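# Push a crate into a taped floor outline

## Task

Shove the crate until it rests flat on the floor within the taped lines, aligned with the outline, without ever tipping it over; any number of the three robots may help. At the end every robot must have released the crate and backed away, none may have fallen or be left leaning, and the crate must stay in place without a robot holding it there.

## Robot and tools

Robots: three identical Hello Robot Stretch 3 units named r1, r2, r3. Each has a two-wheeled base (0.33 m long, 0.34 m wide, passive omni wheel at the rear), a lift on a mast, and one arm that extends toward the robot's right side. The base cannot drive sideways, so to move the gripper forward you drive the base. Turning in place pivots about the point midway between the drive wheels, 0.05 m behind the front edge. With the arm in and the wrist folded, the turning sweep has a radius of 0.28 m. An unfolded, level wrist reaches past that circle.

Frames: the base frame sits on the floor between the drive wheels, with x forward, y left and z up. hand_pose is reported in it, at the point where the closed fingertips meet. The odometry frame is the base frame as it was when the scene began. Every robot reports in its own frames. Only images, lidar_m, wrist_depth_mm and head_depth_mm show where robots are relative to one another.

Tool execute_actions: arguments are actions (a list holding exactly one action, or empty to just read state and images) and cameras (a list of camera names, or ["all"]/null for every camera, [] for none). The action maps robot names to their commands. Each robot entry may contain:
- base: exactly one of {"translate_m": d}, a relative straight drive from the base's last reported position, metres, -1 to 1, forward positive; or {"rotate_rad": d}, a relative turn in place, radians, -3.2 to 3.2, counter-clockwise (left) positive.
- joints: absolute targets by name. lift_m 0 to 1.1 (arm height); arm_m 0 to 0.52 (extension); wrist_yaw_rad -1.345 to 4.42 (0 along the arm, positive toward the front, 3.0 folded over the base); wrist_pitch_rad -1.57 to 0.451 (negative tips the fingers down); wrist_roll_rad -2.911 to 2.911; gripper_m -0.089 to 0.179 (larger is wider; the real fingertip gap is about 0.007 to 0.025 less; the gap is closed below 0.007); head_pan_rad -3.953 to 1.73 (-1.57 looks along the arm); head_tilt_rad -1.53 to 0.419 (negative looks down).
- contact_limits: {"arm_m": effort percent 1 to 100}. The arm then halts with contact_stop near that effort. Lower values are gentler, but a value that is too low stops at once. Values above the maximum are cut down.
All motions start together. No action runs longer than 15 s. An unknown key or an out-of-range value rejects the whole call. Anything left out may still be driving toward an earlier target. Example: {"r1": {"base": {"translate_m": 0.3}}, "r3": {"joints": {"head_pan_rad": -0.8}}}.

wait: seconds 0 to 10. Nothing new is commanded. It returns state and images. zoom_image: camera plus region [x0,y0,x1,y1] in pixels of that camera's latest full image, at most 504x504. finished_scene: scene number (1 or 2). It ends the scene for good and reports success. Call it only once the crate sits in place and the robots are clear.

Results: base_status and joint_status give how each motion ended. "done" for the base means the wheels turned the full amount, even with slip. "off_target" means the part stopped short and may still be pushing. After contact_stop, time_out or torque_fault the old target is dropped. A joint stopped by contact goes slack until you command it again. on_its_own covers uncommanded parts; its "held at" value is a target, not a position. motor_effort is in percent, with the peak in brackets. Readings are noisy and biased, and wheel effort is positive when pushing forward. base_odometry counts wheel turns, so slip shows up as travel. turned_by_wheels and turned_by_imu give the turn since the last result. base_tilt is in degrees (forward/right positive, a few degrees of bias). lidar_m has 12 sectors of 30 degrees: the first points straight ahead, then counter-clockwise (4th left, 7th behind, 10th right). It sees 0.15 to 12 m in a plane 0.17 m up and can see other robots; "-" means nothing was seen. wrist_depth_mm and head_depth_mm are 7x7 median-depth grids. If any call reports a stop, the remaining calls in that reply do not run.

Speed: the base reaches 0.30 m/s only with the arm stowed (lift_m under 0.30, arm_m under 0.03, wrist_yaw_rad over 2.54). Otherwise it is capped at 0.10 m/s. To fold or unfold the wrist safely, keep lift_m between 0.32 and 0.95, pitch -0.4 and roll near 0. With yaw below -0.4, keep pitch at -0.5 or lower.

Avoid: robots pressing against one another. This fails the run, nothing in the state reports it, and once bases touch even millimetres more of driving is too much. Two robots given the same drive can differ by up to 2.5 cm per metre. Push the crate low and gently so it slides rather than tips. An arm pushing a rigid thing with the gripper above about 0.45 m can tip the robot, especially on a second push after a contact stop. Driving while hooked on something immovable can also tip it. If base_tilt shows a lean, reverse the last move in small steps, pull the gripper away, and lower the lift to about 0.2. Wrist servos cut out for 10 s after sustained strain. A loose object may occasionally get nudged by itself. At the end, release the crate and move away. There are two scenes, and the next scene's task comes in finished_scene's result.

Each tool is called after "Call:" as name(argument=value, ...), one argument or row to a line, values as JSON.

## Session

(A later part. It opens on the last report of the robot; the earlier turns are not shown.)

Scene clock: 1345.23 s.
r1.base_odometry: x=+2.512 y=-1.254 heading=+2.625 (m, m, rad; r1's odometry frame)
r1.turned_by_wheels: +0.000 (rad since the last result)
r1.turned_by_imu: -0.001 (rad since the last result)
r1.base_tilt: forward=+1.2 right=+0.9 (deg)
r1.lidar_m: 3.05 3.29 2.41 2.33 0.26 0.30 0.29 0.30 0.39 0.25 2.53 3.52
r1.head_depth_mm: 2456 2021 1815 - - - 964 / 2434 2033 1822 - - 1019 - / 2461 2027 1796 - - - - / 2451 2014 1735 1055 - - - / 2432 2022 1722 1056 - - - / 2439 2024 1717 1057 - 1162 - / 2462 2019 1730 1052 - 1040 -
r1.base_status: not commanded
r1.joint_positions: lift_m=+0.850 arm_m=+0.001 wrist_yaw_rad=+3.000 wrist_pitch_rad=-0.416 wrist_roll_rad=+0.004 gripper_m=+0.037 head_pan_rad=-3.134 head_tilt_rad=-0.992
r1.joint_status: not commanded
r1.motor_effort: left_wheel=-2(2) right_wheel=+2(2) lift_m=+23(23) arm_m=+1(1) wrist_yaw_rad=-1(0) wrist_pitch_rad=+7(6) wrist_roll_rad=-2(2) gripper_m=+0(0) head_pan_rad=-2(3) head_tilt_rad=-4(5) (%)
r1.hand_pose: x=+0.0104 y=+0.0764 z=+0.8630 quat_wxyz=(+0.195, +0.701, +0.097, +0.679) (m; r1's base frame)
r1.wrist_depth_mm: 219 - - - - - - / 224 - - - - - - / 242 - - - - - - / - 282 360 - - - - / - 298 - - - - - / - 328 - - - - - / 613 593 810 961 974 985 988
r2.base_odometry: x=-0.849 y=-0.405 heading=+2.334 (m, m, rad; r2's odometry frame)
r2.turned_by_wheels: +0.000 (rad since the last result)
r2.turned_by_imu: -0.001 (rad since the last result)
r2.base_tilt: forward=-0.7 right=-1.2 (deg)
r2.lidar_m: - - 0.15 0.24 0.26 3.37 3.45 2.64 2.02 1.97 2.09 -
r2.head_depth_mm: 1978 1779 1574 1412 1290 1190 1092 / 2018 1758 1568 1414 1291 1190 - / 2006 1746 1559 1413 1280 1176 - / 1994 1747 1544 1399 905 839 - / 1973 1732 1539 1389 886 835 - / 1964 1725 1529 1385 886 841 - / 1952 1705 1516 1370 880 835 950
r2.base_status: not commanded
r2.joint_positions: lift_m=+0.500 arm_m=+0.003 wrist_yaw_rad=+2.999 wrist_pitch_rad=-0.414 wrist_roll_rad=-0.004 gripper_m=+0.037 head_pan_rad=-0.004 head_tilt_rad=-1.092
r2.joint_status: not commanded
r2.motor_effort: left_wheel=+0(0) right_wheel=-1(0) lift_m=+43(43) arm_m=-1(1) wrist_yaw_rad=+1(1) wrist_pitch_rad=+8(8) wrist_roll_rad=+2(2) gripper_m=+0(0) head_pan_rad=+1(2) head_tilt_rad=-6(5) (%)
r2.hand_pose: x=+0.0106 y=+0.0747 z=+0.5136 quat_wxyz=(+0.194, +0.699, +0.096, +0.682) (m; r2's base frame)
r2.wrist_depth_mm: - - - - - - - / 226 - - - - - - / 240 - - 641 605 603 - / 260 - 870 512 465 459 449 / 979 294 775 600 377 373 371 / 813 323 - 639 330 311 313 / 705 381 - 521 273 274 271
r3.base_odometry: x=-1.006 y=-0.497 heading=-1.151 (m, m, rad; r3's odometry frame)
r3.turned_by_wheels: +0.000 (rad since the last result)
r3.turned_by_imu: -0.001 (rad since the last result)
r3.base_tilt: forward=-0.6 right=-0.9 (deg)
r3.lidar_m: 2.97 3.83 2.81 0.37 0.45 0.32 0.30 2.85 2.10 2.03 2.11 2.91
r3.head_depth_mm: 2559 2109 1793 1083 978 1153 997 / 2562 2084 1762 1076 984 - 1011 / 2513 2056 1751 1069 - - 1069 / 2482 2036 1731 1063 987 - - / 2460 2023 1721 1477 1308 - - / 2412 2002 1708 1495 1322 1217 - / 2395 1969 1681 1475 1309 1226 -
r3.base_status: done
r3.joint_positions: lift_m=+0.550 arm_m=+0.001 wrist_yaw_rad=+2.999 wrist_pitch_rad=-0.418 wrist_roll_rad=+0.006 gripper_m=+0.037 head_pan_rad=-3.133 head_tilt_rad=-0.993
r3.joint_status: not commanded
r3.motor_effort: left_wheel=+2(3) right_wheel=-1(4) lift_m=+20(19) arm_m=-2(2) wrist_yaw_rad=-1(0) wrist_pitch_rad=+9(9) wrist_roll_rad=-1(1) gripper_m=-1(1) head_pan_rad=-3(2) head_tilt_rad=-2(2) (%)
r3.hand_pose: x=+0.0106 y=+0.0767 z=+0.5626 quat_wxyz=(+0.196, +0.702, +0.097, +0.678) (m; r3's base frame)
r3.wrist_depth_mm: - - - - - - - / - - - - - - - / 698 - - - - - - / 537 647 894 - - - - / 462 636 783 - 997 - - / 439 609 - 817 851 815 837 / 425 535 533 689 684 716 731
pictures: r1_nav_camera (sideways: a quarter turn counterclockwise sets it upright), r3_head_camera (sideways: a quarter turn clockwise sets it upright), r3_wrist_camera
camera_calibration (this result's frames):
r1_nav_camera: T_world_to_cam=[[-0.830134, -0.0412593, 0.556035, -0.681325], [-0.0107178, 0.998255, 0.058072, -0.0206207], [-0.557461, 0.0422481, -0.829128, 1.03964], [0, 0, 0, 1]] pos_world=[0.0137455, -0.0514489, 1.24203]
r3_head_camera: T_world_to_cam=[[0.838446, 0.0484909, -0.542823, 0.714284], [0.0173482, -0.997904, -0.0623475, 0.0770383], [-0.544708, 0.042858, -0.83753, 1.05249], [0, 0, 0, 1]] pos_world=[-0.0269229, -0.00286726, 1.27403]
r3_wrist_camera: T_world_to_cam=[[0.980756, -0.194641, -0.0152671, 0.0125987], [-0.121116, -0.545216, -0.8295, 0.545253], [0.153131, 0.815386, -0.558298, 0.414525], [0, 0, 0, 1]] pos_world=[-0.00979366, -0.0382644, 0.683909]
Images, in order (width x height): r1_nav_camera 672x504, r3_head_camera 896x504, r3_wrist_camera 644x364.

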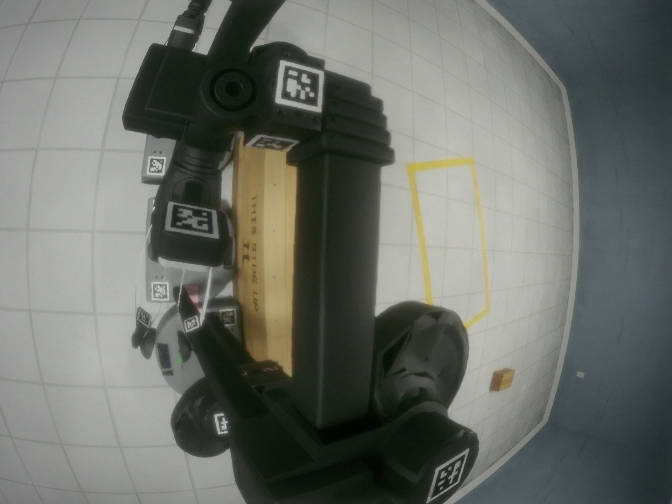

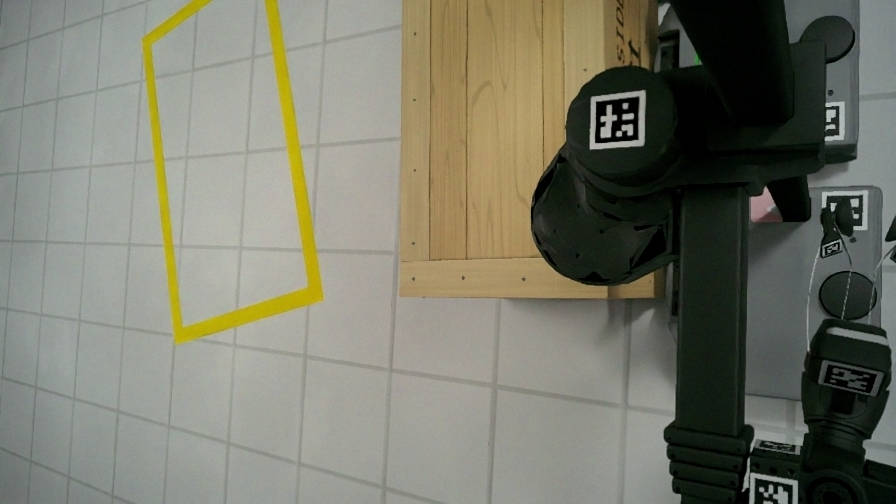

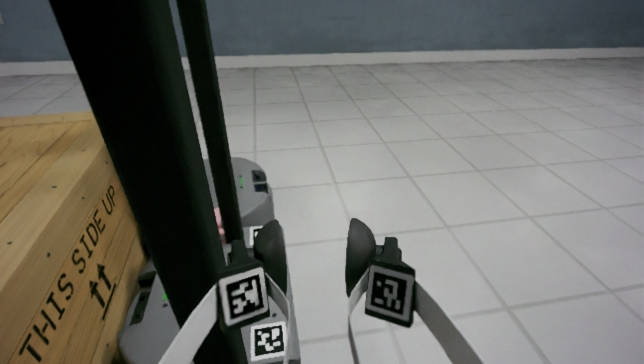

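Call:
execute_actions(
  actions=[
    {"r1":{"base":{"translate_m":-0.11}},"r2":{"base":{"translate_m":0.11}},"r3":{"base":{"translate_m":-0.12}}},
  ],
  cameras=["r1_nav_camera","r2_head_camera","r3_head_camera"],
)

Scene clock: 1383.60 s.
r1.base_odometry: x=+2.608 y=-1.308 heading=+2.625 (m, m, rad; r1's odometry frame)
r1.turned_by_wheels: +0.000 (rad since the last result)
r1.turned_by_imu: +0.022 (rad since the last result)
r1.base_tilt: forward=+1.2 right=+0.8 (deg)
r1.lidar_m: 3.14 3.18 2.40 2.33 0.25 0.29 0.28 0.29 0.26 0.25 2.56 3.57
r1.head_depth_mm: 2463 2033 1807 - - - 955 / 2459 2030 1825 - - 1016 952 / 2465 2020 1801 - - - - / 2444 2031 1723 1056 - - - / 2455 2034 1722 1056 - - - / 2448 2018 1717 1052 - 1113 - / 2467 2013 1725 1072 - 1035 -
r1.base_status: translate_m off_target (by the wheels' count: -0.1098 of -0.1100)
r1.joint_positions: lift_m=+0.850 arm_m=+0.001 wrist_yaw_rad=+3.000 wrist_pitch_rad=-0.416 wrist_roll_rad=+0.004 gripper_m=+0.037 head_pan_rad=-3.134 head_tilt_rad=-0.993
r1.joint_status: not commanded
r1.on_its_own: left_wheel is at rest, and its effort (-21) is outside its rest range (-18 to +18); right_wheel is at rest, and its effort (-24) is outside its rest range (-18 to +18)
r1.motor_effort: left_wheel=-21(100) right_wheel=-24(76) lift_m=+22(22) arm_m=+1(1) wrist_yaw_rad=+0(0) wrist_pitch_rad=+7(7) wrist_roll_rad=-2(2) gripper_m=+0(1) head_pan_rad=-3(3) head_tilt_rad=-4(4) (%)
r1.hand_pose: x=+0.0104 y=+0.0764 z=+0.8631 quat_wxyz=(+0.195, +0.701, +0.097, +0.679) (m; r1's base frame)
r1.wrist_depth_mm: 204 - - - - - - / 217 - - - - - - / 241 - - - - - - / - 277 339 - - - - / - 294 - - - - - / - 325 - - - - - / 610 594 515 925 989 978 969
r2.base_odometry: x=-0.925 y=-0.326 heading=+2.334 (m, m, rad; r2's odometry frame)
r2.turned_by_wheels: +0.001 (rad since the last result)
r2.turned_by_imu: -0.009 (rad since the last result)
r2.base_tilt: forward=-0.6 right=-1.2 (deg)
r2.lidar_m: - - 0.15 0.20 0.25 3.42 3.47 2.66 2.03 1.98 2.09 -
r2.head_depth_mm: 1977 1761 1580 1417 1288 1178 1095 / 2009 1750 1563 1410 1287 1193 - / 1985 1747 1559 1410 1280 1180 - / 1986 1732 1550 1408 901 838 - / 1967 1724 1541 1388 891 825 - / 1956 1726 1529 1382 884 832 - / 1937 1698 1528 1383 883 829 952
r2.base_status: translate_m off_target (by the wheels' count: +0.1097 of +0.1100)
r2.joint_positions: lift_m=+0.500 arm_m=+0.003 wrist_yaw_rad=+3.000 wrist_pitch_rad=-0.415 wrist_roll_rad=-0.004 gripper_m=+0.037 head_pan_rad=-0.004 head_tilt_rad=-1.092
r2.joint_status: not commanded
r2.on_its_own: left_wheel is at rest, and its effort (+40) is outside its rest range (-18 to +18); right_wheel is at rest, and its effort (+28) is outside its rest range (-18 to +18)
r2.motor_effort: left_wheel=+40(73) right_wheel=+28(48) lift_m=+43(43) arm_m=-1(1) wrist_yaw_rad=+0(1) wrist_pitch_rad=+9(10) wrist_roll_rad=+2(2) gripper_m=+0(0) head_pan_rad=+2(1) head_tilt_rad=-6(6) (%)
r2.hand_pose: x=+0.0104 y=+0.0745 z=+0.5132 quat_wxyz=(+0.194, +0.699, +0.097, +0.682) (m; r2's base frame)
r2.wrist_depth_mm: - - - - - - - / 218 - - - - - - / 236 - - 650 598 596 - / 259 - 918 508 466 457 458 / 911 286 782 524 376 375 370 / 817 317 - 594 325 314 314 / 704 373 - 505 267 274 270
r3.base_odometry: x=-1.054 y=-0.388 heading=-1.152 (m, m, rad; r3's odometry frame)
r3.turned_by_wheels: +0.000 (rad since the last result)
r3.turned_by_imu: +0.021 (rad since the last result)
r3.base_tilt: forward=-0.6 right=-0.9 (deg)
r3.lidar_m: 3.07 3.72 2.80 0.37 0.40 0.29 0.28 2.79 2.08 2.03 2.13 2.98
r3.head_depth_mm: 2585 2120 1788 1089 956 1131 963 / 2572 2096 1764 1079 985 - 956 / 2531 2074 1748 1067 - - 1053 / 2466 2055 1746 1057 - - - / 2459 2010 1717 1498 1310 - - / 2411 1993 1704 1487 1321 1222 - / 2384 1987 1688 1477 1299 1228 -
r3.base_status: translate_m off_target (by the wheels' count: -0.1196 of -0.1200)
r3.joint_positions: lift_m=+0.550 arm_m=+0.001 wrist_yaw_rad=+3.000 wrist_pitch_rad=-0.418 wrist_roll_rad=+0.006 gripper_m=+0.037 head_pan_rad=-3.134 head_tilt_rad=-0.993
r3.joint_status: not commanded
r3.on_its_own: left_wheel is at rest, and its effort (-44) is outside its rest range (-18 to +18); right_wheel is at rest, and its effort (-34) is outside its rest range (-18 to +18)
r3.motor_effort: left_wheel=-44(55) right_wheel=-34(57) lift_m=+19(20) arm_m=-3(3) wrist_yaw_rad=-1(1) wrist_pitch_rad=+9(9) wrist_roll_rad=-1(1) gripper_m=+0(0) head_pan_rad=-1(0) head_tilt_rad=-2(2) (%)
r3.hand_pose: x=+0.0104 y=+0.0768 z=+0.5627 quat_wxyz=(+0.196, +0.702, +0.097, +0.678) (m; r3's base frame)
r3.wrist_depth_mm: - - - - - - - / - - - - - - - / 705 - - - - - - / 527 557 851 - - - - / 442 545 777 992 - 993 - / 390 579 - 781 847 839 812 / 388 530 536 668 675 692 703
pictures: r1_nav_camera (sideways: a quarter turn counterclockwise sets it upright), r2_head_camera (sideways: a quarter turn clockwise sets it upright), r3_head_camera (sideways: a quarter turn clockwise sets it upright)
camera_calibration (this result's frames):
r1_nav_camera: T_world_to_cam=[[-0.830301, -0.0412142, 0.55579, -0.681004], [-0.0106793, 0.998255, 0.058071, -0.0206197], [-0.557213, 0.042281, -0.829292, 1.03985], [0, 0, 0, 1]] pos_world=[0.0137603, -0.0514492, 1.24203]
r2_head_camera: T_world_to_cam=[[-0.903191, -0.00440501, -0.429215, 0.579415], [0.018994, 0.998558, -0.0502169, 0.0626636], [0.428817, -0.053508, -0.901805, 1.12637], [0, 0, 0, 1]] pos_world=[0.0391248, 0.000248924, 1.26761]
r3_head_camera: T_world_to_cam=[[0.838522, 0.0476551, -0.542779, 0.714226], [0.0163565, -0.99792, -0.0623471, 0.0770437], [-0.544622, 0.0434014, -0.837558, 1.05253], [0, 0, 0, 1]] pos_world=[-0.0269242, -0.00283432, 1.27402]
Images, in order (width x height): r1_nav_camera 672x504, r2_head_camera 896x504, r3_head_camera 896x504.

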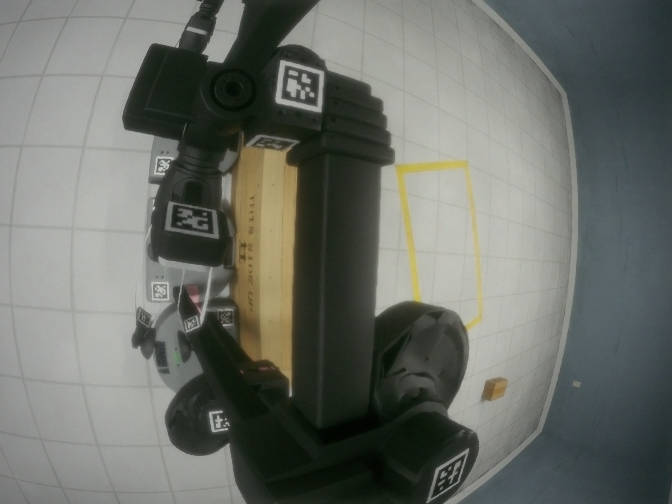

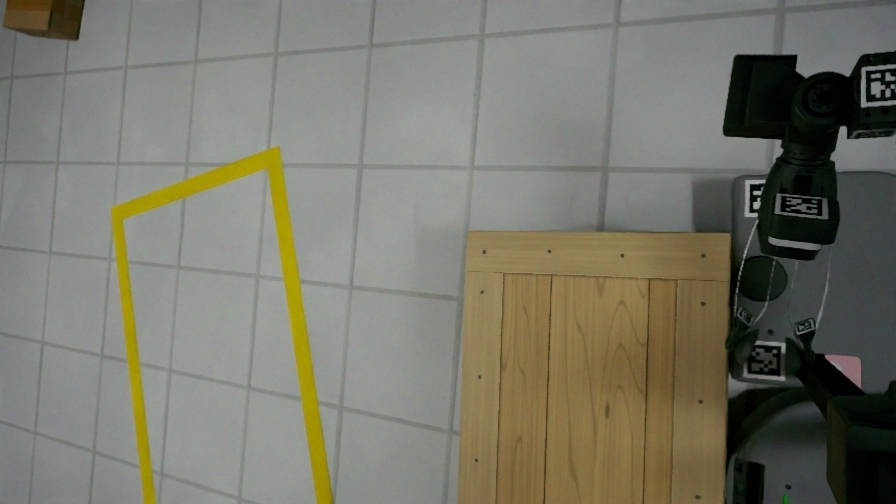

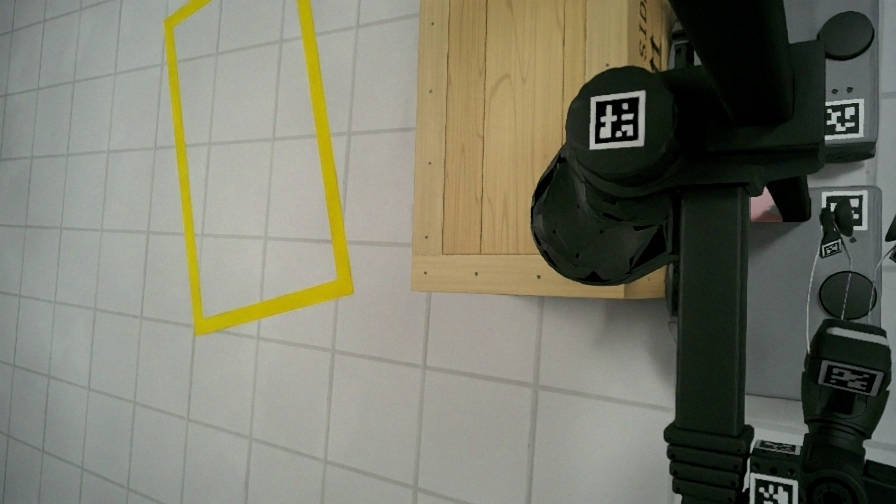

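Call:
execute_actions(
  actions=[
    {"r1":{"base":{"translate_m":0.012}},"r2":{"base":{"translate_m":-0.008}},"r3":{"base":{"translate_m":0.012}}},
  ],
  cameras=[],
)

Call:
execute_actions(
  actions=[
    {"r1":{"base":{"rotate_rad":-0.045}},"r3":{"base":{"rotate_rad":-0.045}}},
  ],
  cameras=[],
)

Call:
execute_actions(
  actions=[
    {"r1":{"base":{"translate_m":-0.2}},"r2":{"base":{"translate_m":0.196}},"r3":{"base":{"translate_m":-0.2}}},
  ],
  cameras=["r1_nav_camera","r2_head_camera","r3_head_camera"],
)

Scene clock: 1407.27 s.
r1.base_odometry: x=+2.597 y=-1.302 heading=+2.625 (m, m, rad; r1's odometry frame)
r1.turned_by_wheels: +0.000 (rad since the last result)
r1.turned_by_imu: -0.001 (rad since the last result)
r1.base_tilt: forward=+1.2 right=+0.8 (deg)
r1.lidar_m: 3.12 3.23 2.40 2.33 0.25 0.30 0.29 0.30 0.26 0.26 2.55 3.59
r1.head_depth_mm: 2488 2033 1804 - - - 952 / 2427 2009 1828 - - 1018 951 / 2445 2012 1805 - - - - / 2438 2017 1720 1059 - - - / 2436 2014 1724 1051 - - - / 2458 2024 1715 1052 - 1114 - / 2446 2019 1723 1069 - 1038 -
r1.base_status: done
r1.joint_positions: lift_m=+0.850 arm_m=+0.001 wrist_yaw_rad=+3.000 wrist_pitch_rad=-0.416 wrist_roll_rad=+0.004 gripper_m=+0.037 head_pan_rad=-3.134 head_tilt_rad=-0.993
r1.joint_status: not commanded
r1.motor_effort: left_wheel=+0(19) right_wheel=+0(21) lift_m=+22(21) arm_m=+1(1) wrist_yaw_rad=+0(1) wrist_pitch_rad=+7(6) wrist_roll_rad=-2(2) gripper_m=+0(0) head_pan_rad=-3(2) head_tilt_rad=-4(4) (%)
r1.hand_pose: x=+0.0104 y=+0.0764 z=+0.8631 quat_wxyz=(+0.195, +0.701, +0.097, +0.679) (m; r1's base frame)
r1.wrist_depth_mm: 211 - - - - - - / 219 - - - - - - / 242 - - - - - - / - 274 348 - - - - / - 294 - - - - - / - 330 - - - - - / 613 599 792 945 988 980 986
r2.base_odometry: x=-0.919 y=-0.332 heading=+2.334 (m, m, rad; r2's odometry frame)
r2.turned_by_wheels: +0.000 (rad since the last result)
r2.turned_by_imu: -0.002 (rad since the last result)
r2.base_tilt: forward=-0.7 right=-1.1 (deg)
r2.lidar_m: - - 0.15 0.23 0.25 3.42 3.46 2.66 2.02 1.97 2.09 -
r2.head_depth_mm: 1962 1771 1575 1431 1289 1190 1094 / 2016 1770 1565 1410 1290 1188 - / 1992 1757 1546 1404 1280 1187 - / 1988 1728 1546 1395 904 842 - / 1973 1709 1552 1384 886 835 - / 1949 1713 1522 1382 886 838 - / 1943 1708 1537 1378 884 838 945
r2.base_status: done
r2.joint_positions: lift_m=+0.500 arm_m=+0.003 wrist_yaw_rad=+3.000 wrist_pitch_rad=-0.415 wrist_roll_rad=-0.004 gripper_m=+0.037 head_pan_rad=-0.004 head_tilt_rad=-1.092
r2.joint_status: not commanded
r2.motor_effort: left_wheel=+1(38) right_wheel=-1(28) lift_m=+44(43) arm_m=-1(1) wrist_yaw_rad=+0(0) wrist_pitch_rad=+9(9) wrist_roll_rad=+2(2) gripper_m=+0(0) head_pan_rad=+2(1) head_tilt_rad=-5(6) (%)
r2.hand_pose: x=+0.0104 y=+0.0745 z=+0.5132 quat_wxyz=(+0.194, +0.699, +0.097, +0.682) (m; r2's base frame)
r2.wrist_depth_mm: - - - - - - - / 224 - - - - - - / 238 - - 652 594 591 - / 259 - 869 507 465 458 451 / 895 292 773 600 374 374 369 / 802 317 - 636 325 316 312 / 704 367 - 521 272 272 271
r3.base_odometry: x=-1.049 y=-0.399 heading=-1.152 (m, m, rad; r3's odometry frame)
r3.turned_by_wheels: +0.000 (rad since the last result)
r3.turned_by_imu: +0.000 (rad since the last result)
r3.base_tilt: forward=-0.7 right=-0.8 (deg)
r3.lidar_m: 3.07 3.72 2.82 0.37 0.42 0.30 0.29 2.78 2.09 2.03 2.12 2.97
r3.head_depth_mm: 2562 2127 1786 1081 973 1133 958 / 2545 2083 1769 1078 985 - 956 / 2518 2065 1757 1067 - - 1055 / 2477 2041 1742 1060 - - - / 2433 2014 1721 1494 1309 - - / 2430 2003 1696 1488 1315 1224 - / 2402 1985 1683 1476 1308 1233 -
r3.base_status: done
r3.joint_positions: lift_m=+0.550 arm_m=+0.001 wrist_yaw_rad=+3.000 wrist_pitch_rad=-0.418 wrist_roll_rad=+0.006 gripper_m=+0.037 head_pan_rad=-3.134 head_tilt_rad=-0.993
r3.joint_status: not commanded
r3.motor_effort: left_wheel=+0(42) right_wheel=+1(34) lift_m=+19(20) arm_m=-3(3) wrist_yaw_rad=+0(2) wrist_pitch_rad=+9(9) wrist_roll_rad=-1(1) gripper_m=-1(0) head_pan_rad=-1(1) head_tilt_rad=-2(2) (%)
r3.hand_pose: x=+0.0104 y=+0.0768 z=+0.5627 quat_wxyz=(+0.196, +0.702, +0.097, +0.678) (m; r3's base frame)
r3.wrist_depth_mm: - - - - - - - / - - - - - - - / 698 - - - - - - / 529 594 840 - - - - / 441 572 763 992 963 - - / 412 606 - 811 849 818 812 / 411 539 536 669 677 704 708
pictures: none
No camera images: the call's "cameras" was empty. Leave "cameras" out to get every camera's image.

Scene clock: 1408.53 s.
r1.base_odometry: x=+2.597 y=-1.302 heading=+2.580 (m, m, rad; r1's odometry frame)
r1.turned_by_wheels: -0.045 (rad since the last result)
r1.turned_by_imu: -0.046 (rad since the last result)
r1.base_tilt: forward=+1.2 right=+0.8 (deg)
r1.lidar_m: 3.12 3.36 2.43 2.33 0.25 0.31 0.29 0.30 0.39 0.25 2.52 3.44
r1.head_depth_mm: 2438 2026 1812 - - - 968 / 2446 2024 1815 - - 1003 972 / 2452 2019 1803 - - - - / 2451 2021 1729 1050 - - - / 2463 2013 1734 1053 - - - / 2436 2015 1730 1052 - 1154 - / 2442 2023 1726 1051 - 1037 -
r1.base_status: done
r1.joint_positions: lift_m=+0.850 arm_m=+0.001 wrist_yaw_rad=+3.000 wrist_pitch_rad=-0.416 wrist_roll_rad=+0.004 gripper_m=+0.037 head_pan_rad=-3.134 head_tilt_rad=-0.993
r1.joint_status: not commanded
r1.motor_effort: left_wheel=+3(7) right_wheel=-3(5) lift_m=+22(22) arm_m=+1(1) wrist_yaw_rad=+0(1) wrist_pitch_rad=+7(6) wrist_roll_rad=-2(2) gripper_m=-1(0) head_pan_rad=-2(3) head_tilt_rad=-4(5) (%)
r1.hand_pose: x=+0.0104 y=+0.0764 z=+0.8631 quat_wxyz=(+0.195, +0.701, +0.097, +0.679) (m; r1's base frame)
r1.wrist_depth_mm: - - - - - - - / 232 - - - - - - / 232 - - - - - - / 260 310 428 - - - - / - 294 - - - - - / - 315 - - - - - / 615 575 804 985 975 986 976
r2.base_odometry: x=-0.919 y=-0.332 heading=+2.334 (m, m, rad; r2's odometry frame)
r2.turned_by_wheels: +0.000 (rad since the last result)
r2.turned_by_imu: +0.000 (rad since the last result)
r2.base_tilt: forward=-0.6 right=-1.1 (deg)
r2.lidar_m: - - 0.15 0.23 0.26 3.43 3.47 2.66 2.03 1.98 2.09 -
r2.head_depth_mm: 1989 1779 1575 1421 1291 1186 1087 / 2002 1765 1575 1417 1286 1196 - / 1997 1739 1558 1400 1277 1185 - / 1965 1739 1543 1395 901 840 - / 1953 1731 1542 1387 889 833 - / 1951 1725 1530 1387 888 843 - / 1935 1717 1525 1375 881 835 952
r2.base_status: not commanded
r2.joint_positions: lift_m=+0.500 arm_m=+0.003 wrist_yaw_rad=+3.000 wrist_pitch_rad=-0.415 wrist_roll_rad=-0.004 gripper_m=+0.037 head_pan_rad=-0.004 head_tilt_rad=-1.092
r2.joint_status: not commanded
r2.motor_effort: left_wheel=+1(0) right_wheel=-1(1) lift_m=+43(44) arm_m=-1(1) wrist_yaw_rad=+0(0) wrist_pitch_rad=+9(9) wrist_roll_rad=+2(2) gripper_m=+0(0) head_pan_rad=+2(1) head_tilt_rad=-5(5) (%)
r2.hand_pose: x=+0.0104 y=+0.0745 z=+0.5132 quat_wxyz=(+0.194, +0.699, +0.097, +0.682) (m; r2's base frame)
r2.wrist_depth_mm: - - - - - - - / 235 - - - - - - / 239 - - 653 603 592 - / 254 - 866 514 461 456 450 / 284 298 771 594 378 375 371 / 799 317 - 633 325 313 315 / 687 366 - 517 270 275 271
r3.base_odometry: x=-1.049 y=-0.399 heading=-1.197 (m, m, rad; r3's odometry frame)
r3.turned_by_wheels: -0.045 (rad since the last result)
r3.turned_by_imu: -0.045 (rad since the last result)
r3.base_tilt: forward=-0.6 right=-0.8 (deg)
r3.lidar_m: 3.06 3.90 2.84 0.37 0.44 0.30 0.29 2.92 2.11 2.03 2.10 2.84
r3.head_depth_mm: 2584 2121 1784 1086 977 1156 990 / 2562 2097 1767 1077 984 - 1012 / 2494 2053 1751 1067 - - 1064 / 2486 2031 1744 1057 - - - / 2436 2014 1718 1477 1303 - - / 2408 1982 1699 1485 1316 1226 - / 2375 1981 1678 1476 1303 1235 -
r3.base_status: done
r3.joint_positions: lift_m=+0.550 arm_m=+0.001 wrist_yaw_rad=+3.000 wrist_pitch_rad=-0.418 wrist_roll_rad=+0.006 gripper_m=+0.037 head_pan_rad=-3.134 head_tilt_rad=-0.993
r3.joint_status: not commanded
r3.motor_effort: left_wheel=+0(4) right_wheel=-1(4) lift_m=+20(20) arm_m=-2(3) wrist_yaw_rad=-1(1) wrist_pitch_rad=+9(9) wrist_roll_rad=-1(1) gripper_m=+0(0) head_pan_rad=-1(2) head_tilt_rad=-2(2) (%)
r3.hand_pose: x=+0.0104 y=+0.0768 z=+0.5627 quat_wxyz=(+0.196, +0.702, +0.097, +0.678) (m; r3's base frame)
r3.wrist_depth_mm: - - - - - - - / - - - - - - - / 690 - - - - - - / 531 622 885 - - - - / 463 621 712 - 981 978 - / 426 632 - 823 863 833 825 / 421 560 543 665 701 708 709
pictures: none
No camera images: the call's "cameras" was empty. Leave "cameras" out to get every camera's image.

Scene clock: 1413.00 s.
r1.base_odometry: x=+2.766 y=-1.409 heading=+2.579 (m, m, rad; r1's odometry frame)
r1.turned_by_wheels: +0.000 (rad since the last result)
r1.turned_by_imu: +0.034 (rad since the last result)
r1.base_tilt: forward=+1.2 right=+0.9 (deg)
r1.lidar_m: 3.31 3.24 2.41 2.33 0.24 0.29 0.28 0.29 0.26 0.25 2.55 3.54
r1.head_depth_mm: 2464 2033 1813 - - - 952 / 2459 2027 1823 - - 1003 953 / 2463 2034 1784 - - - - / 2438 2024 1724 1057 - - - / 2451 2020 1725 1056 - - - / 2457 2023 1729 1056 - 1115 - / 2461 2016 1721 1054 - 1040 -
r1.base_status: translate_m off_target (by the wheels' count: -0.1996 of -0.2000)
r1.joint_positions: lift_m=+0.850 arm_m=+0.001 wrist_yaw_rad=+3.000 wrist_pitch_rad=-0.416 wrist_roll_rad=+0.004 gripper_m=+0.037 head_pan_rad=-3.134 head_tilt_rad=-0.993
r1.joint_status: not commanded
r1.on_its_own: left_wheel is at rest, and its effort (-65) is outside its rest range (-18 to +18); right_wheel is at rest, and its effort (-42) is outside its rest range (-18 to +18)
r1.motor_effort: left_wheel=-65(100) right_wheel=-42(84) lift_m=+23(22) arm_m=+1(1) wrist_yaw_rad=+0(0) wrist_pitch_rad=+7(6) wrist_roll_rad=-2(2) gripper_m=+0(1) head_pan_rad=-3(2) head_tilt_rad=-5(4) (%)
r1.hand_pose: x=+0.0104 y=+0.0764 z=+0.8630 quat_wxyz=(+0.195, +0.701, +0.097, +0.679) (m; r1's base frame)
r1.wrist_depth_mm: 207 - - - - - - / 212 - - - - - - / 227 - - - - - - / - 266 337 - - - - / - 289 - - - - - / - 307 - - - - - / 610 581 784 944 - 982 950
r2.base_odometry: x=-1.055 y=-0.190 heading=+2.334 (m, m, rad; r2's odometry frame)
r2.turned_by_wheels: +0.000 (rad since the last result)
r2.turned_by_imu: -0.004 (rad since the last result)
r2.base_tilt: forward=-0.8 right=-1.0 (deg)
r2.lidar_m: - - 0.15 0.20 0.24 3.60 3.60 2.67 2.04 1.99 2.10 -
r2.head_depth_mm: 1963 1771 1572 1418 1285 1182 1098 / 1997 1757 1564 1405 1293 1190 - / 2003 1749 1561 1404 1275 1181 - / 1974 1736 1536 1400 906 836 - / 1968 1728 1538 1389 889 821 - / 1951 1720 1541 1383 885 830 - / 1945 1700 1526 1372 879 828 950
r2.base_status: done
r2.joint_positions: lift_m=+0.500 arm_m=+0.003 wrist_yaw_rad=+3.000 wrist_pitch_rad=-0.415 wrist_roll_rad=-0.004 gripper_m=+0.037 head_pan_rad=-0.004 head_tilt_rad=-1.092
r2.joint_status: not commanded
r2.on_its_own: right_wheel is at rest, and its effort (+19) is outside its rest range (-18 to +18)
r2.motor_effort: left_wheel=+7(70) right_wheel=+19(41) lift_m=+43(43) arm_m=-1(1) wrist_yaw_rad=+1(1) wrist_pitch_rad=+9(9) wrist_roll_rad=+2(2) gripper_m=+0(1) head_pan_rad=+2(2) head_tilt_rad=-6(6) (%)
r2.hand_pose: x=+0.0105 y=+0.0745 z=+0.5132 quat_wxyz=(+0.195, +0.699, +0.097, +0.681) (m; r2's base frame)
r2.wrist_depth_mm: - - - - - - - / 219 - - - - - - / 227 - - 648 595 595 - / 247 - 859 508 459 466 451 / 882 280 765 527 371 366 366 / 799 305 - 595 325 315 312 / 721 354 - 501 265 273 270
r3.base_odometry: x=-1.122 y=-0.213 heading=-1.197 (m, m, rad; r3's odometry frame)
r3.turned_by_wheels: +0.000 (rad since the last result)
r3.turned_by_imu: +0.033 (rad since the last result)
r3.base_tilt: forward=-0.6 right=-0.8 (deg)
r3.lidar_m: 3.25 3.80 2.81 0.37 0.40 0.29 0.28 2.82 2.08 2.03 2.11 2.94
r3.head_depth_mm: 2584 2112 1783 1085 962 1136 958 / 2550 2086 1774 1080 984 - 957 / 2508 2060 1746 1066 - - 1052 / 2467 2061 1734 1058 - - - / 2455 2022 1716 1477 1309 - - / 2410 1994 1695 1489 1322 1218 - / 2397 1983 1695 1480 1311 1234 -
r3.base_status: translate_m off_target (by the wheels' count: -0.1996 of -0.2000)
r3.joint_positions: lift_m=+0.550 arm_m=+0.001 wrist_yaw_rad=+3.000 wrist_pitch_rad=-0.417 wrist_roll_rad=+0.006 gripper_m=+0.037 head_pan_rad=-3.134 head_tilt_rad=-0.993
r3.joint_status: not commanded
r3.on_its_own: left_wheel is at rest, and its effort (-41) is outside its rest range (-18 to +18); right_wheel is at rest, and its effort (-35) is outside its rest range (-18 to +18)
r3.motor_effort: left_wheel=-41(63) right_wheel=-35(56) lift_m=+19(19) arm_m=-2(3) wrist_yaw_rad=-1(3) wrist_pitch_rad=+9(9) wrist_roll_rad=-1(1) gripper_m=-1(0) head_pan_rad=+0(2) head_tilt_rad=-2(2) (%)
r3.hand_pose: x=+0.0104 y=+0.0768 z=+0.5627 quat_wxyz=(+0.196, +0.702, +0.097, +0.678) (m; r3's base frame)
r3.wrist_depth_mm: - - - - - - - / - - - - - - - / 700 - - - - - - / 525 574 863 - - - - / 438 558 756 970 987 1000 - / 396 589 - 795 848 838 852 / 386 541 542 661 685 695 710
pictures: r1_nav_camera (sideways: a quarter turn counterclockwise sets it upright), r2_head_camera (sideways: a quarter turn clockwise sets it upright), r3_head_camera (sideways: a quarter turn clockwise sets it upright)
camera_calibration (this result's frames):
r1_nav_camera: T_world_to_cam=[[-0.830306, -0.0411651, 0.555785, -0.680998], [-0.0106206, 0.998256, 0.058071, -0.02062], [-0.557206, 0.042314, -0.829295, 1.03985], [0, 0, 0, 1]] pos_world=[0.0137576, -0.0514497, 1.24203]
r2_head_camera: T_world_to_cam=[[-0.903177, -0.004405, -0.429246, 0.579454], [0.0189958, 0.998558, -0.0502164, 0.062663], [0.428848, -0.0535082, -0.901791, 1.12635], [0, 0, 0, 1]] pos_world=[0.039126, 0.000248916, 1.26761]
r3_head_camera: T_world_to_cam=[[0.838534, 0.0474466, -0.542779, 0.714226], [0.0161083, -0.997925, -0.0623471, 0.0770452], [-0.544611, 0.0435369, -0.837558, 1.05253], [0, 0, 0, 1]] pos_world=[-0.0269249, -0.00282611, 1.27402]
Images, in order (width x height): r1_nav_camera 672x504, r2_head_camera 896x504, r3_head_camera 896x504.

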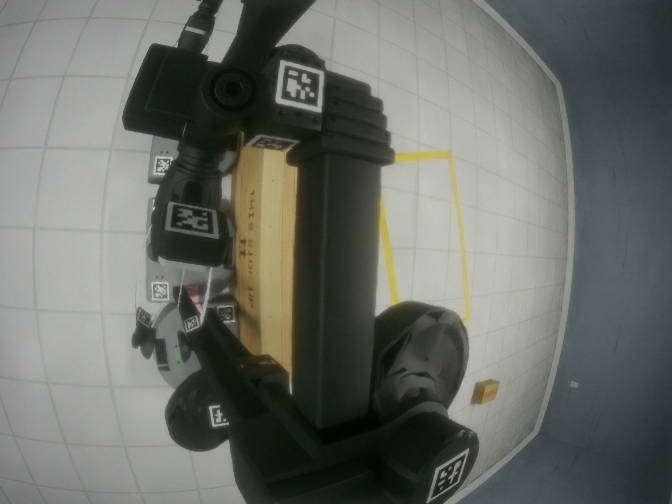

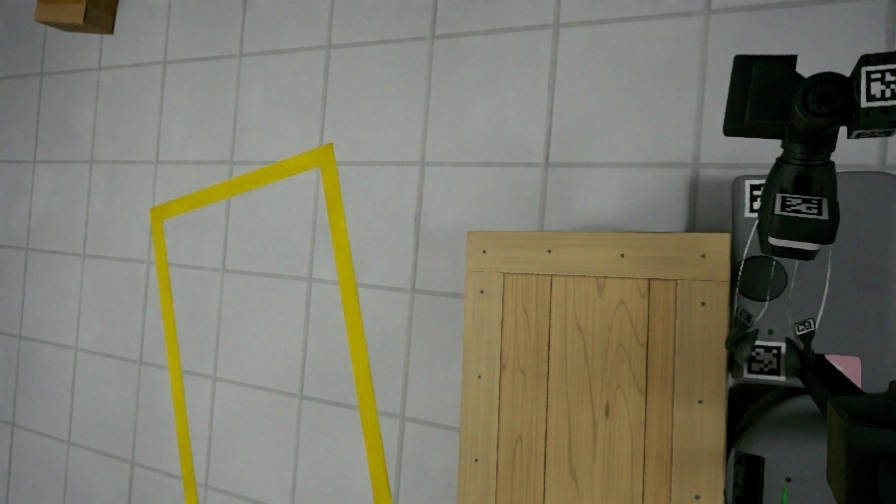

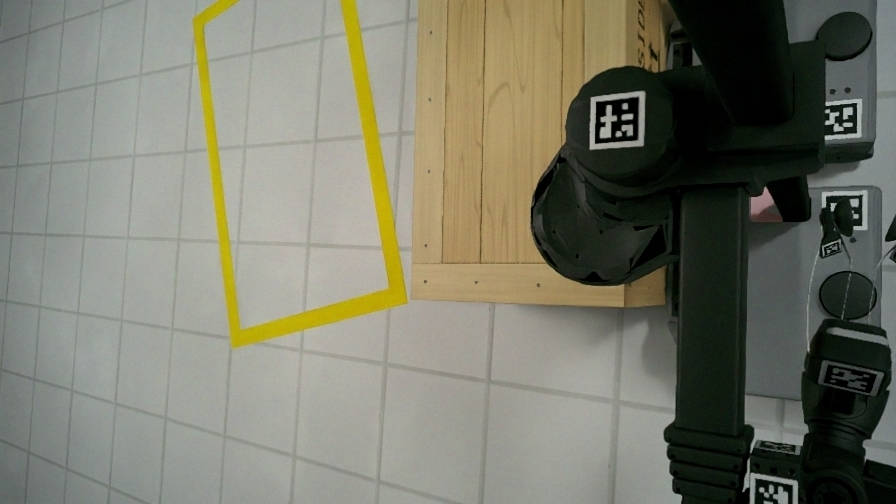

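Call:
zoom_image(
  camera="r2_head_camera",
  region=[640, 300, 896, 504],
)

Call:
zoom_image(
  camera="r1_nav_camera",
  region=[110, 240, 300, 400],
)

Region (640, 300, 896, 504) of r2_head_camera's 896x504 image, scaled by 1.969, with more detail than that image has; it fills the top 402 rows of this view, and the rest is white.

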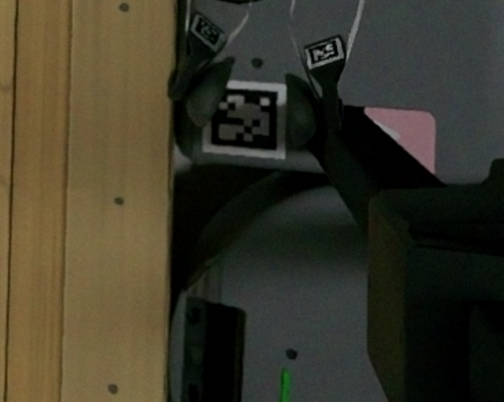

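Region (110, 240, 300, 400) of r1_nav_camera's 672x504 image, scaled by 2.653, with more detail than that image has; it fills the top 424 rows of this view, and the rest is white.

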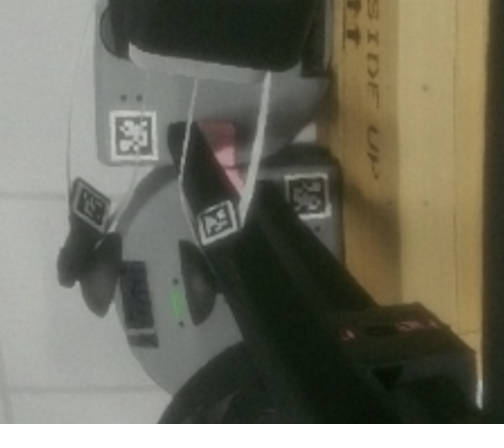

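Call:
execute_actions(
  actions=[
    {"r1":{"base":{"translate_m":0.2}},"r2":{"base":{"translate_m":-0.008}},"r3":{"base":{"translate_m":0.2},"joints":{"arm_m":0.15}}},
  ],
  cameras=[],
)

Call:
execute_actions(
  actions=[
    {"r1":{"base":{"rotate_rad":-0.198}},"r3":{"base":{"rotate_rad":-0.202}}},
  ],
  cameras=["r1_nav_camera","r3_head_camera"],
)

Scene clock: 1536.40 s.
r1.base_odometry: x=+2.597 y=-1.302 heading=+2.579 (m, m, rad; r1's odometry frame)
r1.turned_by_wheels: +0.000 (rad since the last result)
r1.turned_by_imu: +0.000 (rad since the last result)
r1.base_tilt: forward=+1.2 right=+0.9 (deg)
r1.lidar_m: 3.12 3.25 2.40 2.33 2.43 0.39 0.48 0.49 0.26 0.25 2.55 3.56
r1.head_depth_mm: 2438 2022 1818 - - - 1071 / 2441 2017 1825 - - 1062 1060 / 2445 2024 1816 - - - - / 2442 2025 1729 1056 - - - / 2441 2028 1725 1054 - - - / 2446 2022 1727 1055 - 1111 - / 2433 2015 1722 1071 - 1041 -
r1.base_status: done
r1.joint_positions: lift_m=+0.850 arm_m=+0.001 wrist_yaw_rad=+3.000 wrist_pitch_rad=-0.416 wrist_roll_rad=+0.004 gripper_m=+0.037 head_pan_rad=-3.134 head_tilt_rad=-0.993
r1.joint_status: not commanded
r1.motor_effort: left_wheel=-1(62) right_wheel=-1(40) lift_m=+22(22) arm_m=+1(1) wrist_yaw_rad=+0(1) wrist_pitch_rad=+7(6) wrist_roll_rad=-2(2) gripper_m=+0(1) head_pan_rad=-3(3) head_tilt_rad=-5(4) (%)
r1.hand_pose: x=+0.0104 y=+0.0764 z=+0.8630 quat_wxyz=(+0.195, +0.701, +0.097, +0.679) (m; r1's base frame)
r1.wrist_depth_mm: - - - - - - - / - - - - - - - / - - - - - - - / 457 521 - - - - - / 307 373 - - - - - / 312 - - - - - - / 623 880 869 972 973 995 971
r2.base_odometry: x=-1.049 y=-0.196 heading=+2.334 (m, m, rad; r2's odometry frame)
r2.turned_by_wheels: +0.000 (rad since the last result)
r2.turned_by_imu: -0.002 (rad since the last result)
r2.base_tilt: forward=-0.6 right=-1.2 (deg)
r2.lidar_m: - - 0.15 0.24 2.92 0.39 3.60 2.69 2.04 1.99 2.10 -
r2.head_depth_mm: 2006 1778 1576 1420 1290 1190 1091 / 2014 1769 1560 1412 1287 1195 - / 1983 1750 1562 1407 1282 1186 - / 1994 1743 1559 1390 903 838 - / 1977 1718 1544 1393 890 836 - / 1934 1697 1532 1384 884 840 - / 1940 1705 1524 1372 882 836 1084
r2.base_status: done
r2.joint_positions: lift_m=+0.500 arm_m=+0.003 wrist_yaw_rad=+3.000 wrist_pitch_rad=-0.415 wrist_roll_rad=-0.004 gripper_m=+0.037 head_pan_rad=-0.004 head_tilt_rad=-1.092
r2.joint_status: not commanded
r2.motor_effort: left_wheel=+1(6) right_wheel=-1(14) lift_m=+43(43) arm_m=-1(1) wrist_yaw_rad=+0(0) wrist_pitch_rad=+10(9) wrist_roll_rad=+2(2) gripper_m=+0(0) head_pan_rad=+2(2) head_tilt_rad=-5(6) (%)
r2.hand_pose: x=+0.0105 y=+0.0745 z=+0.5132 quat_wxyz=(+0.195, +0.699, +0.097, +0.681) (m; r2's base frame)
r2.wrist_depth_mm: 536 - - - - - - / - - - - - - - / - - - 637 597 591 - / - - - 515 470 459 458 / 924 728 917 590 372 367 372 / 631 594 - 680 328 317 312 / 513 531 - 641 272 272 270
r3.base_odometry: x=-1.049 y=-0.399 heading=-1.197 (m, m, rad; r3's odometry frame)
r3.turned_by_wheels: +0.000 (rad since the last result)
r3.turned_by_imu: +0.000 (rad since the last result)
r3.base_tilt: forward=-0.7 right=-0.8 (deg)
r3.lidar_m: 3.06 3.76 2.80 0.37 0.69 0.50 0.47 2.82 2.10 2.03 2.13 2.95
r3.head_depth_mm: 2592 2112 1782 1085 1298 1265 962 / 2569 2093 1775 1080 1147 - 955 / 2493 2063 1745 1068 - - 1056 / 2450 2045 1729 1063 - - - / 2449 2006 1739 1470 1315 - - / 2413 2004 1705 1488 1316 1224 1065 / 2371 1988 1684 1478 1315 1212 1070
r3.base_status: done
r3.joint_positions: lift_m=+0.550 arm_m=+0.150 wrist_yaw_rad=+3.000 wrist_pitch_rad=-0.417 wrist_roll_rad=+0.006 gripper_m=+0.037 head_pan_rad=-3.134 head_tilt_rad=-0.993
r3.joint_status: all done
r3.motor_effort: left_wheel=-1(38) right_wheel=+1(34) lift_m=+19(19) arm_m=+3(8) wrist_yaw_rad=+0(1) wrist_pitch_rad=+9(9) wrist_roll_rad=-1(1) gripper_m=-1(1) head_pan_rad=-1(1) head_tilt_rad=-2(2) (%)
r3.hand_pose: x=+0.0104 y=-0.0724 z=+0.5627 quat_wxyz=(+0.196, +0.702, +0.097, +0.678) (m; r3's base frame)
r3.wrist_depth_mm: - - - - - - - / - - - - - - - / 760 - - - - - - / 694 922 919 - - - - / 683 875 773 988 - - - / 668 798 647 787 859 817 819 / 640 688 - 703 701 717 716
pictures: none
No camera images: the call's "cameras" was empty. Leave "cameras" out to get every camera's image.

Scene clock: 1537.77 s.
r1.base_odometry: x=+2.597 y=-1.302 heading=+2.382 (m, m, rad; r1's odometry frame)
r1.turned_by_wheels: -0.198 (rad since the last result)
r1.turned_by_imu: -0.200 (rad since the last result)
r1.base_tilt: forward=+1.3 right=+0.8 (deg)
r1.lidar_m: 3.12 4.08 2.58 2.33 2.34 0.39 0.48 0.48 0.57 0.24 0.37 2.99
r1.head_depth_mm: 2342 410 439 - - - 1073 / 2455 2035 1819 - - 1148 1063 / 2461 2030 1806 - - - - / 2444 2030 1726 1057 - - - / 2449 2004 1717 1055 - - - / 2443 2020 1722 1052 - 1183 - / 2436 2029 1719 1048 - 1087 -
r1.base_status: done
r1.joint_positions: lift_m=+0.850 arm_m=+0.001 wrist_yaw_rad=+3.000 wrist_pitch_rad=-0.416 wrist_roll_rad=+0.004 gripper_m=+0.037 head_pan_rad=-3.134 head_tilt_rad=-0.993
r1.joint_status: not commanded
r1.motor_effort: left_wheel=+4(9) right_wheel=-3(8) lift_m=+22(23) arm_m=+1(1) wrist_yaw_rad=-1(0) wrist_pitch_rad=+6(7) wrist_roll_rad=-2(2) gripper_m=-1(1) head_pan_rad=-2(3) head_tilt_rad=-5(3) (%)
r1.hand_pose: x=+0.0104 y=+0.0764 z=+0.8630 quat_wxyz=(+0.195, +0.701, +0.097, +0.679) (m; r1's base frame)
r1.wrist_depth_mm: - - - - - - - / - - - - - - - / - - - - - - - / - - - - - - - / 364 - - - - - - / 318 - - - - - - / 977 992 980 971 - 967 971
r2.base_odometry: x=-1.049 y=-0.196 heading=+2.334 (m, m, rad; r2's odometry frame)
r2.turned_by_wheels: +0.000 (rad since the last result)
r2.turned_by_imu: +0.000 (rad since the last result)
r2.base_tilt: forward=-0.7 right=-1.3 (deg)
r2.lidar_m: - - 0.15 0.24 2.92 0.41 3.60 2.68 2.03 1.99 2.09 -
r2.head_depth_mm: 1990 1775 1562 1419 1285 1182 1088 / 1998 1765 1564 1413 1285 1190 - / 1990 1745 1551 1406 1284 1183 - / 1973 1739 1549 1407 901 839 - / 1970 1731 1546 1388 891 834 - / 1939 1719 1530 1393 884 841 - / 1952 1699 1524 1374 881 840 1084
r2.base_status: not commanded
r2.joint_positions: lift_m=+0.500 arm_m=+0.003 wrist_yaw_rad=+3.000 wrist_pitch_rad=-0.415 wrist_roll_rad=-0.004 gripper_m=+0.037 head_pan_rad=-0.004 head_tilt_rad=-1.092
r2.joint_status: not commanded
r2.motor_effort: left_wheel=+1(1) right_wheel=+0(1) lift_m=+43(43) arm_m=-1(1) wrist_yaw_rad=+0(1) wrist_pitch_rad=+9(9) wrist_roll_rad=+2(2) gripper_m=+0(0) head_pan_rad=+1(2) head_tilt_rad=-5(6) (%)
r2.hand_pose: x=+0.0105 y=+0.0745 z=+0.5132 quat_wxyz=(+0.195, +0.699, +0.097, +0.681) (m; r2's base frame)
r2.wrist_depth_mm: 556 - - - - - - / 597 - - - - - - / - - - 659 599 600 - / - - - 515 456 464 459 / 923 719 943 596 375 372 369 / 624 610 - 679 329 315 314 / 522 522 - 651 273 272 271
r3.base_odometry: x=-1.049 y=-0.399 heading=-1.399 (m, m, rad; r3's odometry frame)
r3.turned_by_wheels: -0.202 (rad since the last result)
r3.turned_by_imu: -0.200 (rad since the last result)
r3.base_tilt: forward=-0.6 right=-0.8 (deg)
r3.lidar_m: 3.05 4.38 3.02 0.37 0.37 0.54 0.47 0.48 2.24 2.03 2.04 2.47
r3.head_depth_mm: 2481 2110 1253 1134 1243 1108 1075 / 2560 2084 1241 1117 1362 - 1081 / 2496 2064 1224 1090 - - 1065 / 2490 2023 1216 1063 - - - / 2444 2016 1719 1052 1270 - - / 2382 1988 1690 1466 1317 1224 1065 / 2390 1970 1689 1477 1309 1219 1070
r3.base_status: done
r3.joint_positions: lift_m=+0.550 arm_m=+0.150 wrist_yaw_rad=+3.000 wrist_pitch_rad=-0.417 wrist_roll_rad=+0.006 gripper_m=+0.037 head_pan_rad=-3.134 head_tilt_rad=-0.993
r3.joint_status: not commanded
r3.motor_effort: left_wheel=+2(4) right_wheel=-1(4) lift_m=+19(19) arm_m=+3(3) wrist_yaw_rad=-1(0) wrist_pitch_rad=+9(9) wrist_roll_rad=-1(1) gripper_m=+0(0) head_pan_rad=-1(2) head_tilt_rad=-2(2) (%)
r3.hand_pose: x=+0.0104 y=-0.0725 z=+0.5627 quat_wxyz=(+0.196, +0.702, +0.097, +0.678) (m; r3's base frame)
r3.wrist_depth_mm: - - - - - - - / - - - - - - - / - - - - - - - / 813 955 - - - - - / 776 775 781 - - 980 - / 783 643 655 826 853 832 827 / 696 679 - 715 694 702 722
pictures: r1_nav_camera (sideways: a quarter turn counterclockwise sets it upright), r3_head_camera (sideways: a quarter turn clockwise sets it upright)
camera_calibration (this result's frames):
r1_nav_camera: T_world_to_cam=[[-0.830306, -0.0411649, 0.555785, -0.680998], [-0.0106203, 0.998256, 0.058071, -0.02062], [-0.557206, 0.0423141, -0.829295, 1.03985], [0, 0, 0, 1]] pos_world=[0.0137576, -0.0514497, 1.24203]
r3_head_camera: T_world_to_cam=[[0.838534, 0.047447, -0.542779, 0.714225], [0.0161088, -0.997925, -0.0623471, 0.0770452], [-0.544611, 0.0435366, -0.837558, 1.05253], [0, 0, 0, 1]] pos_world=[-0.0269249, -0.00282613, 1.27402]
Images, in order (width x height): r1_nav_camera 672x504, r3_head_camera 896x504.

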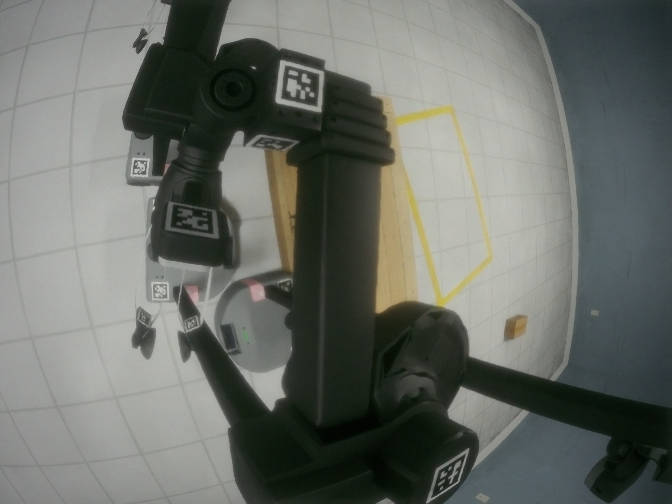

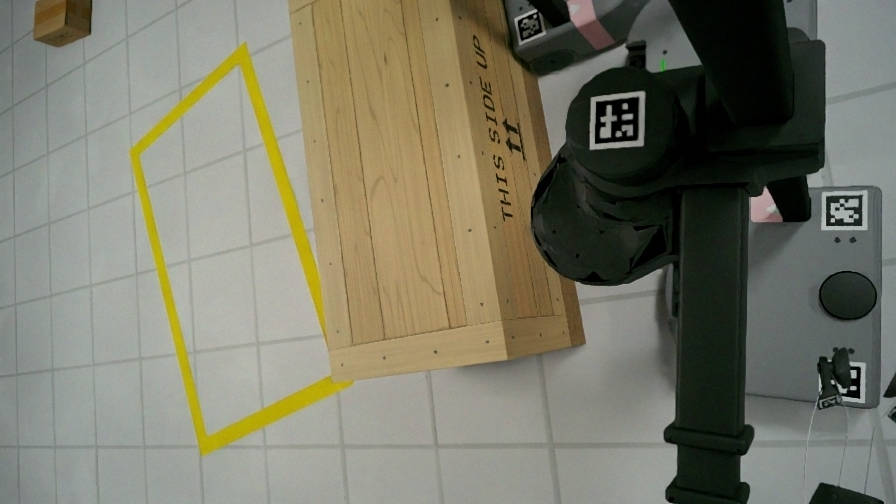

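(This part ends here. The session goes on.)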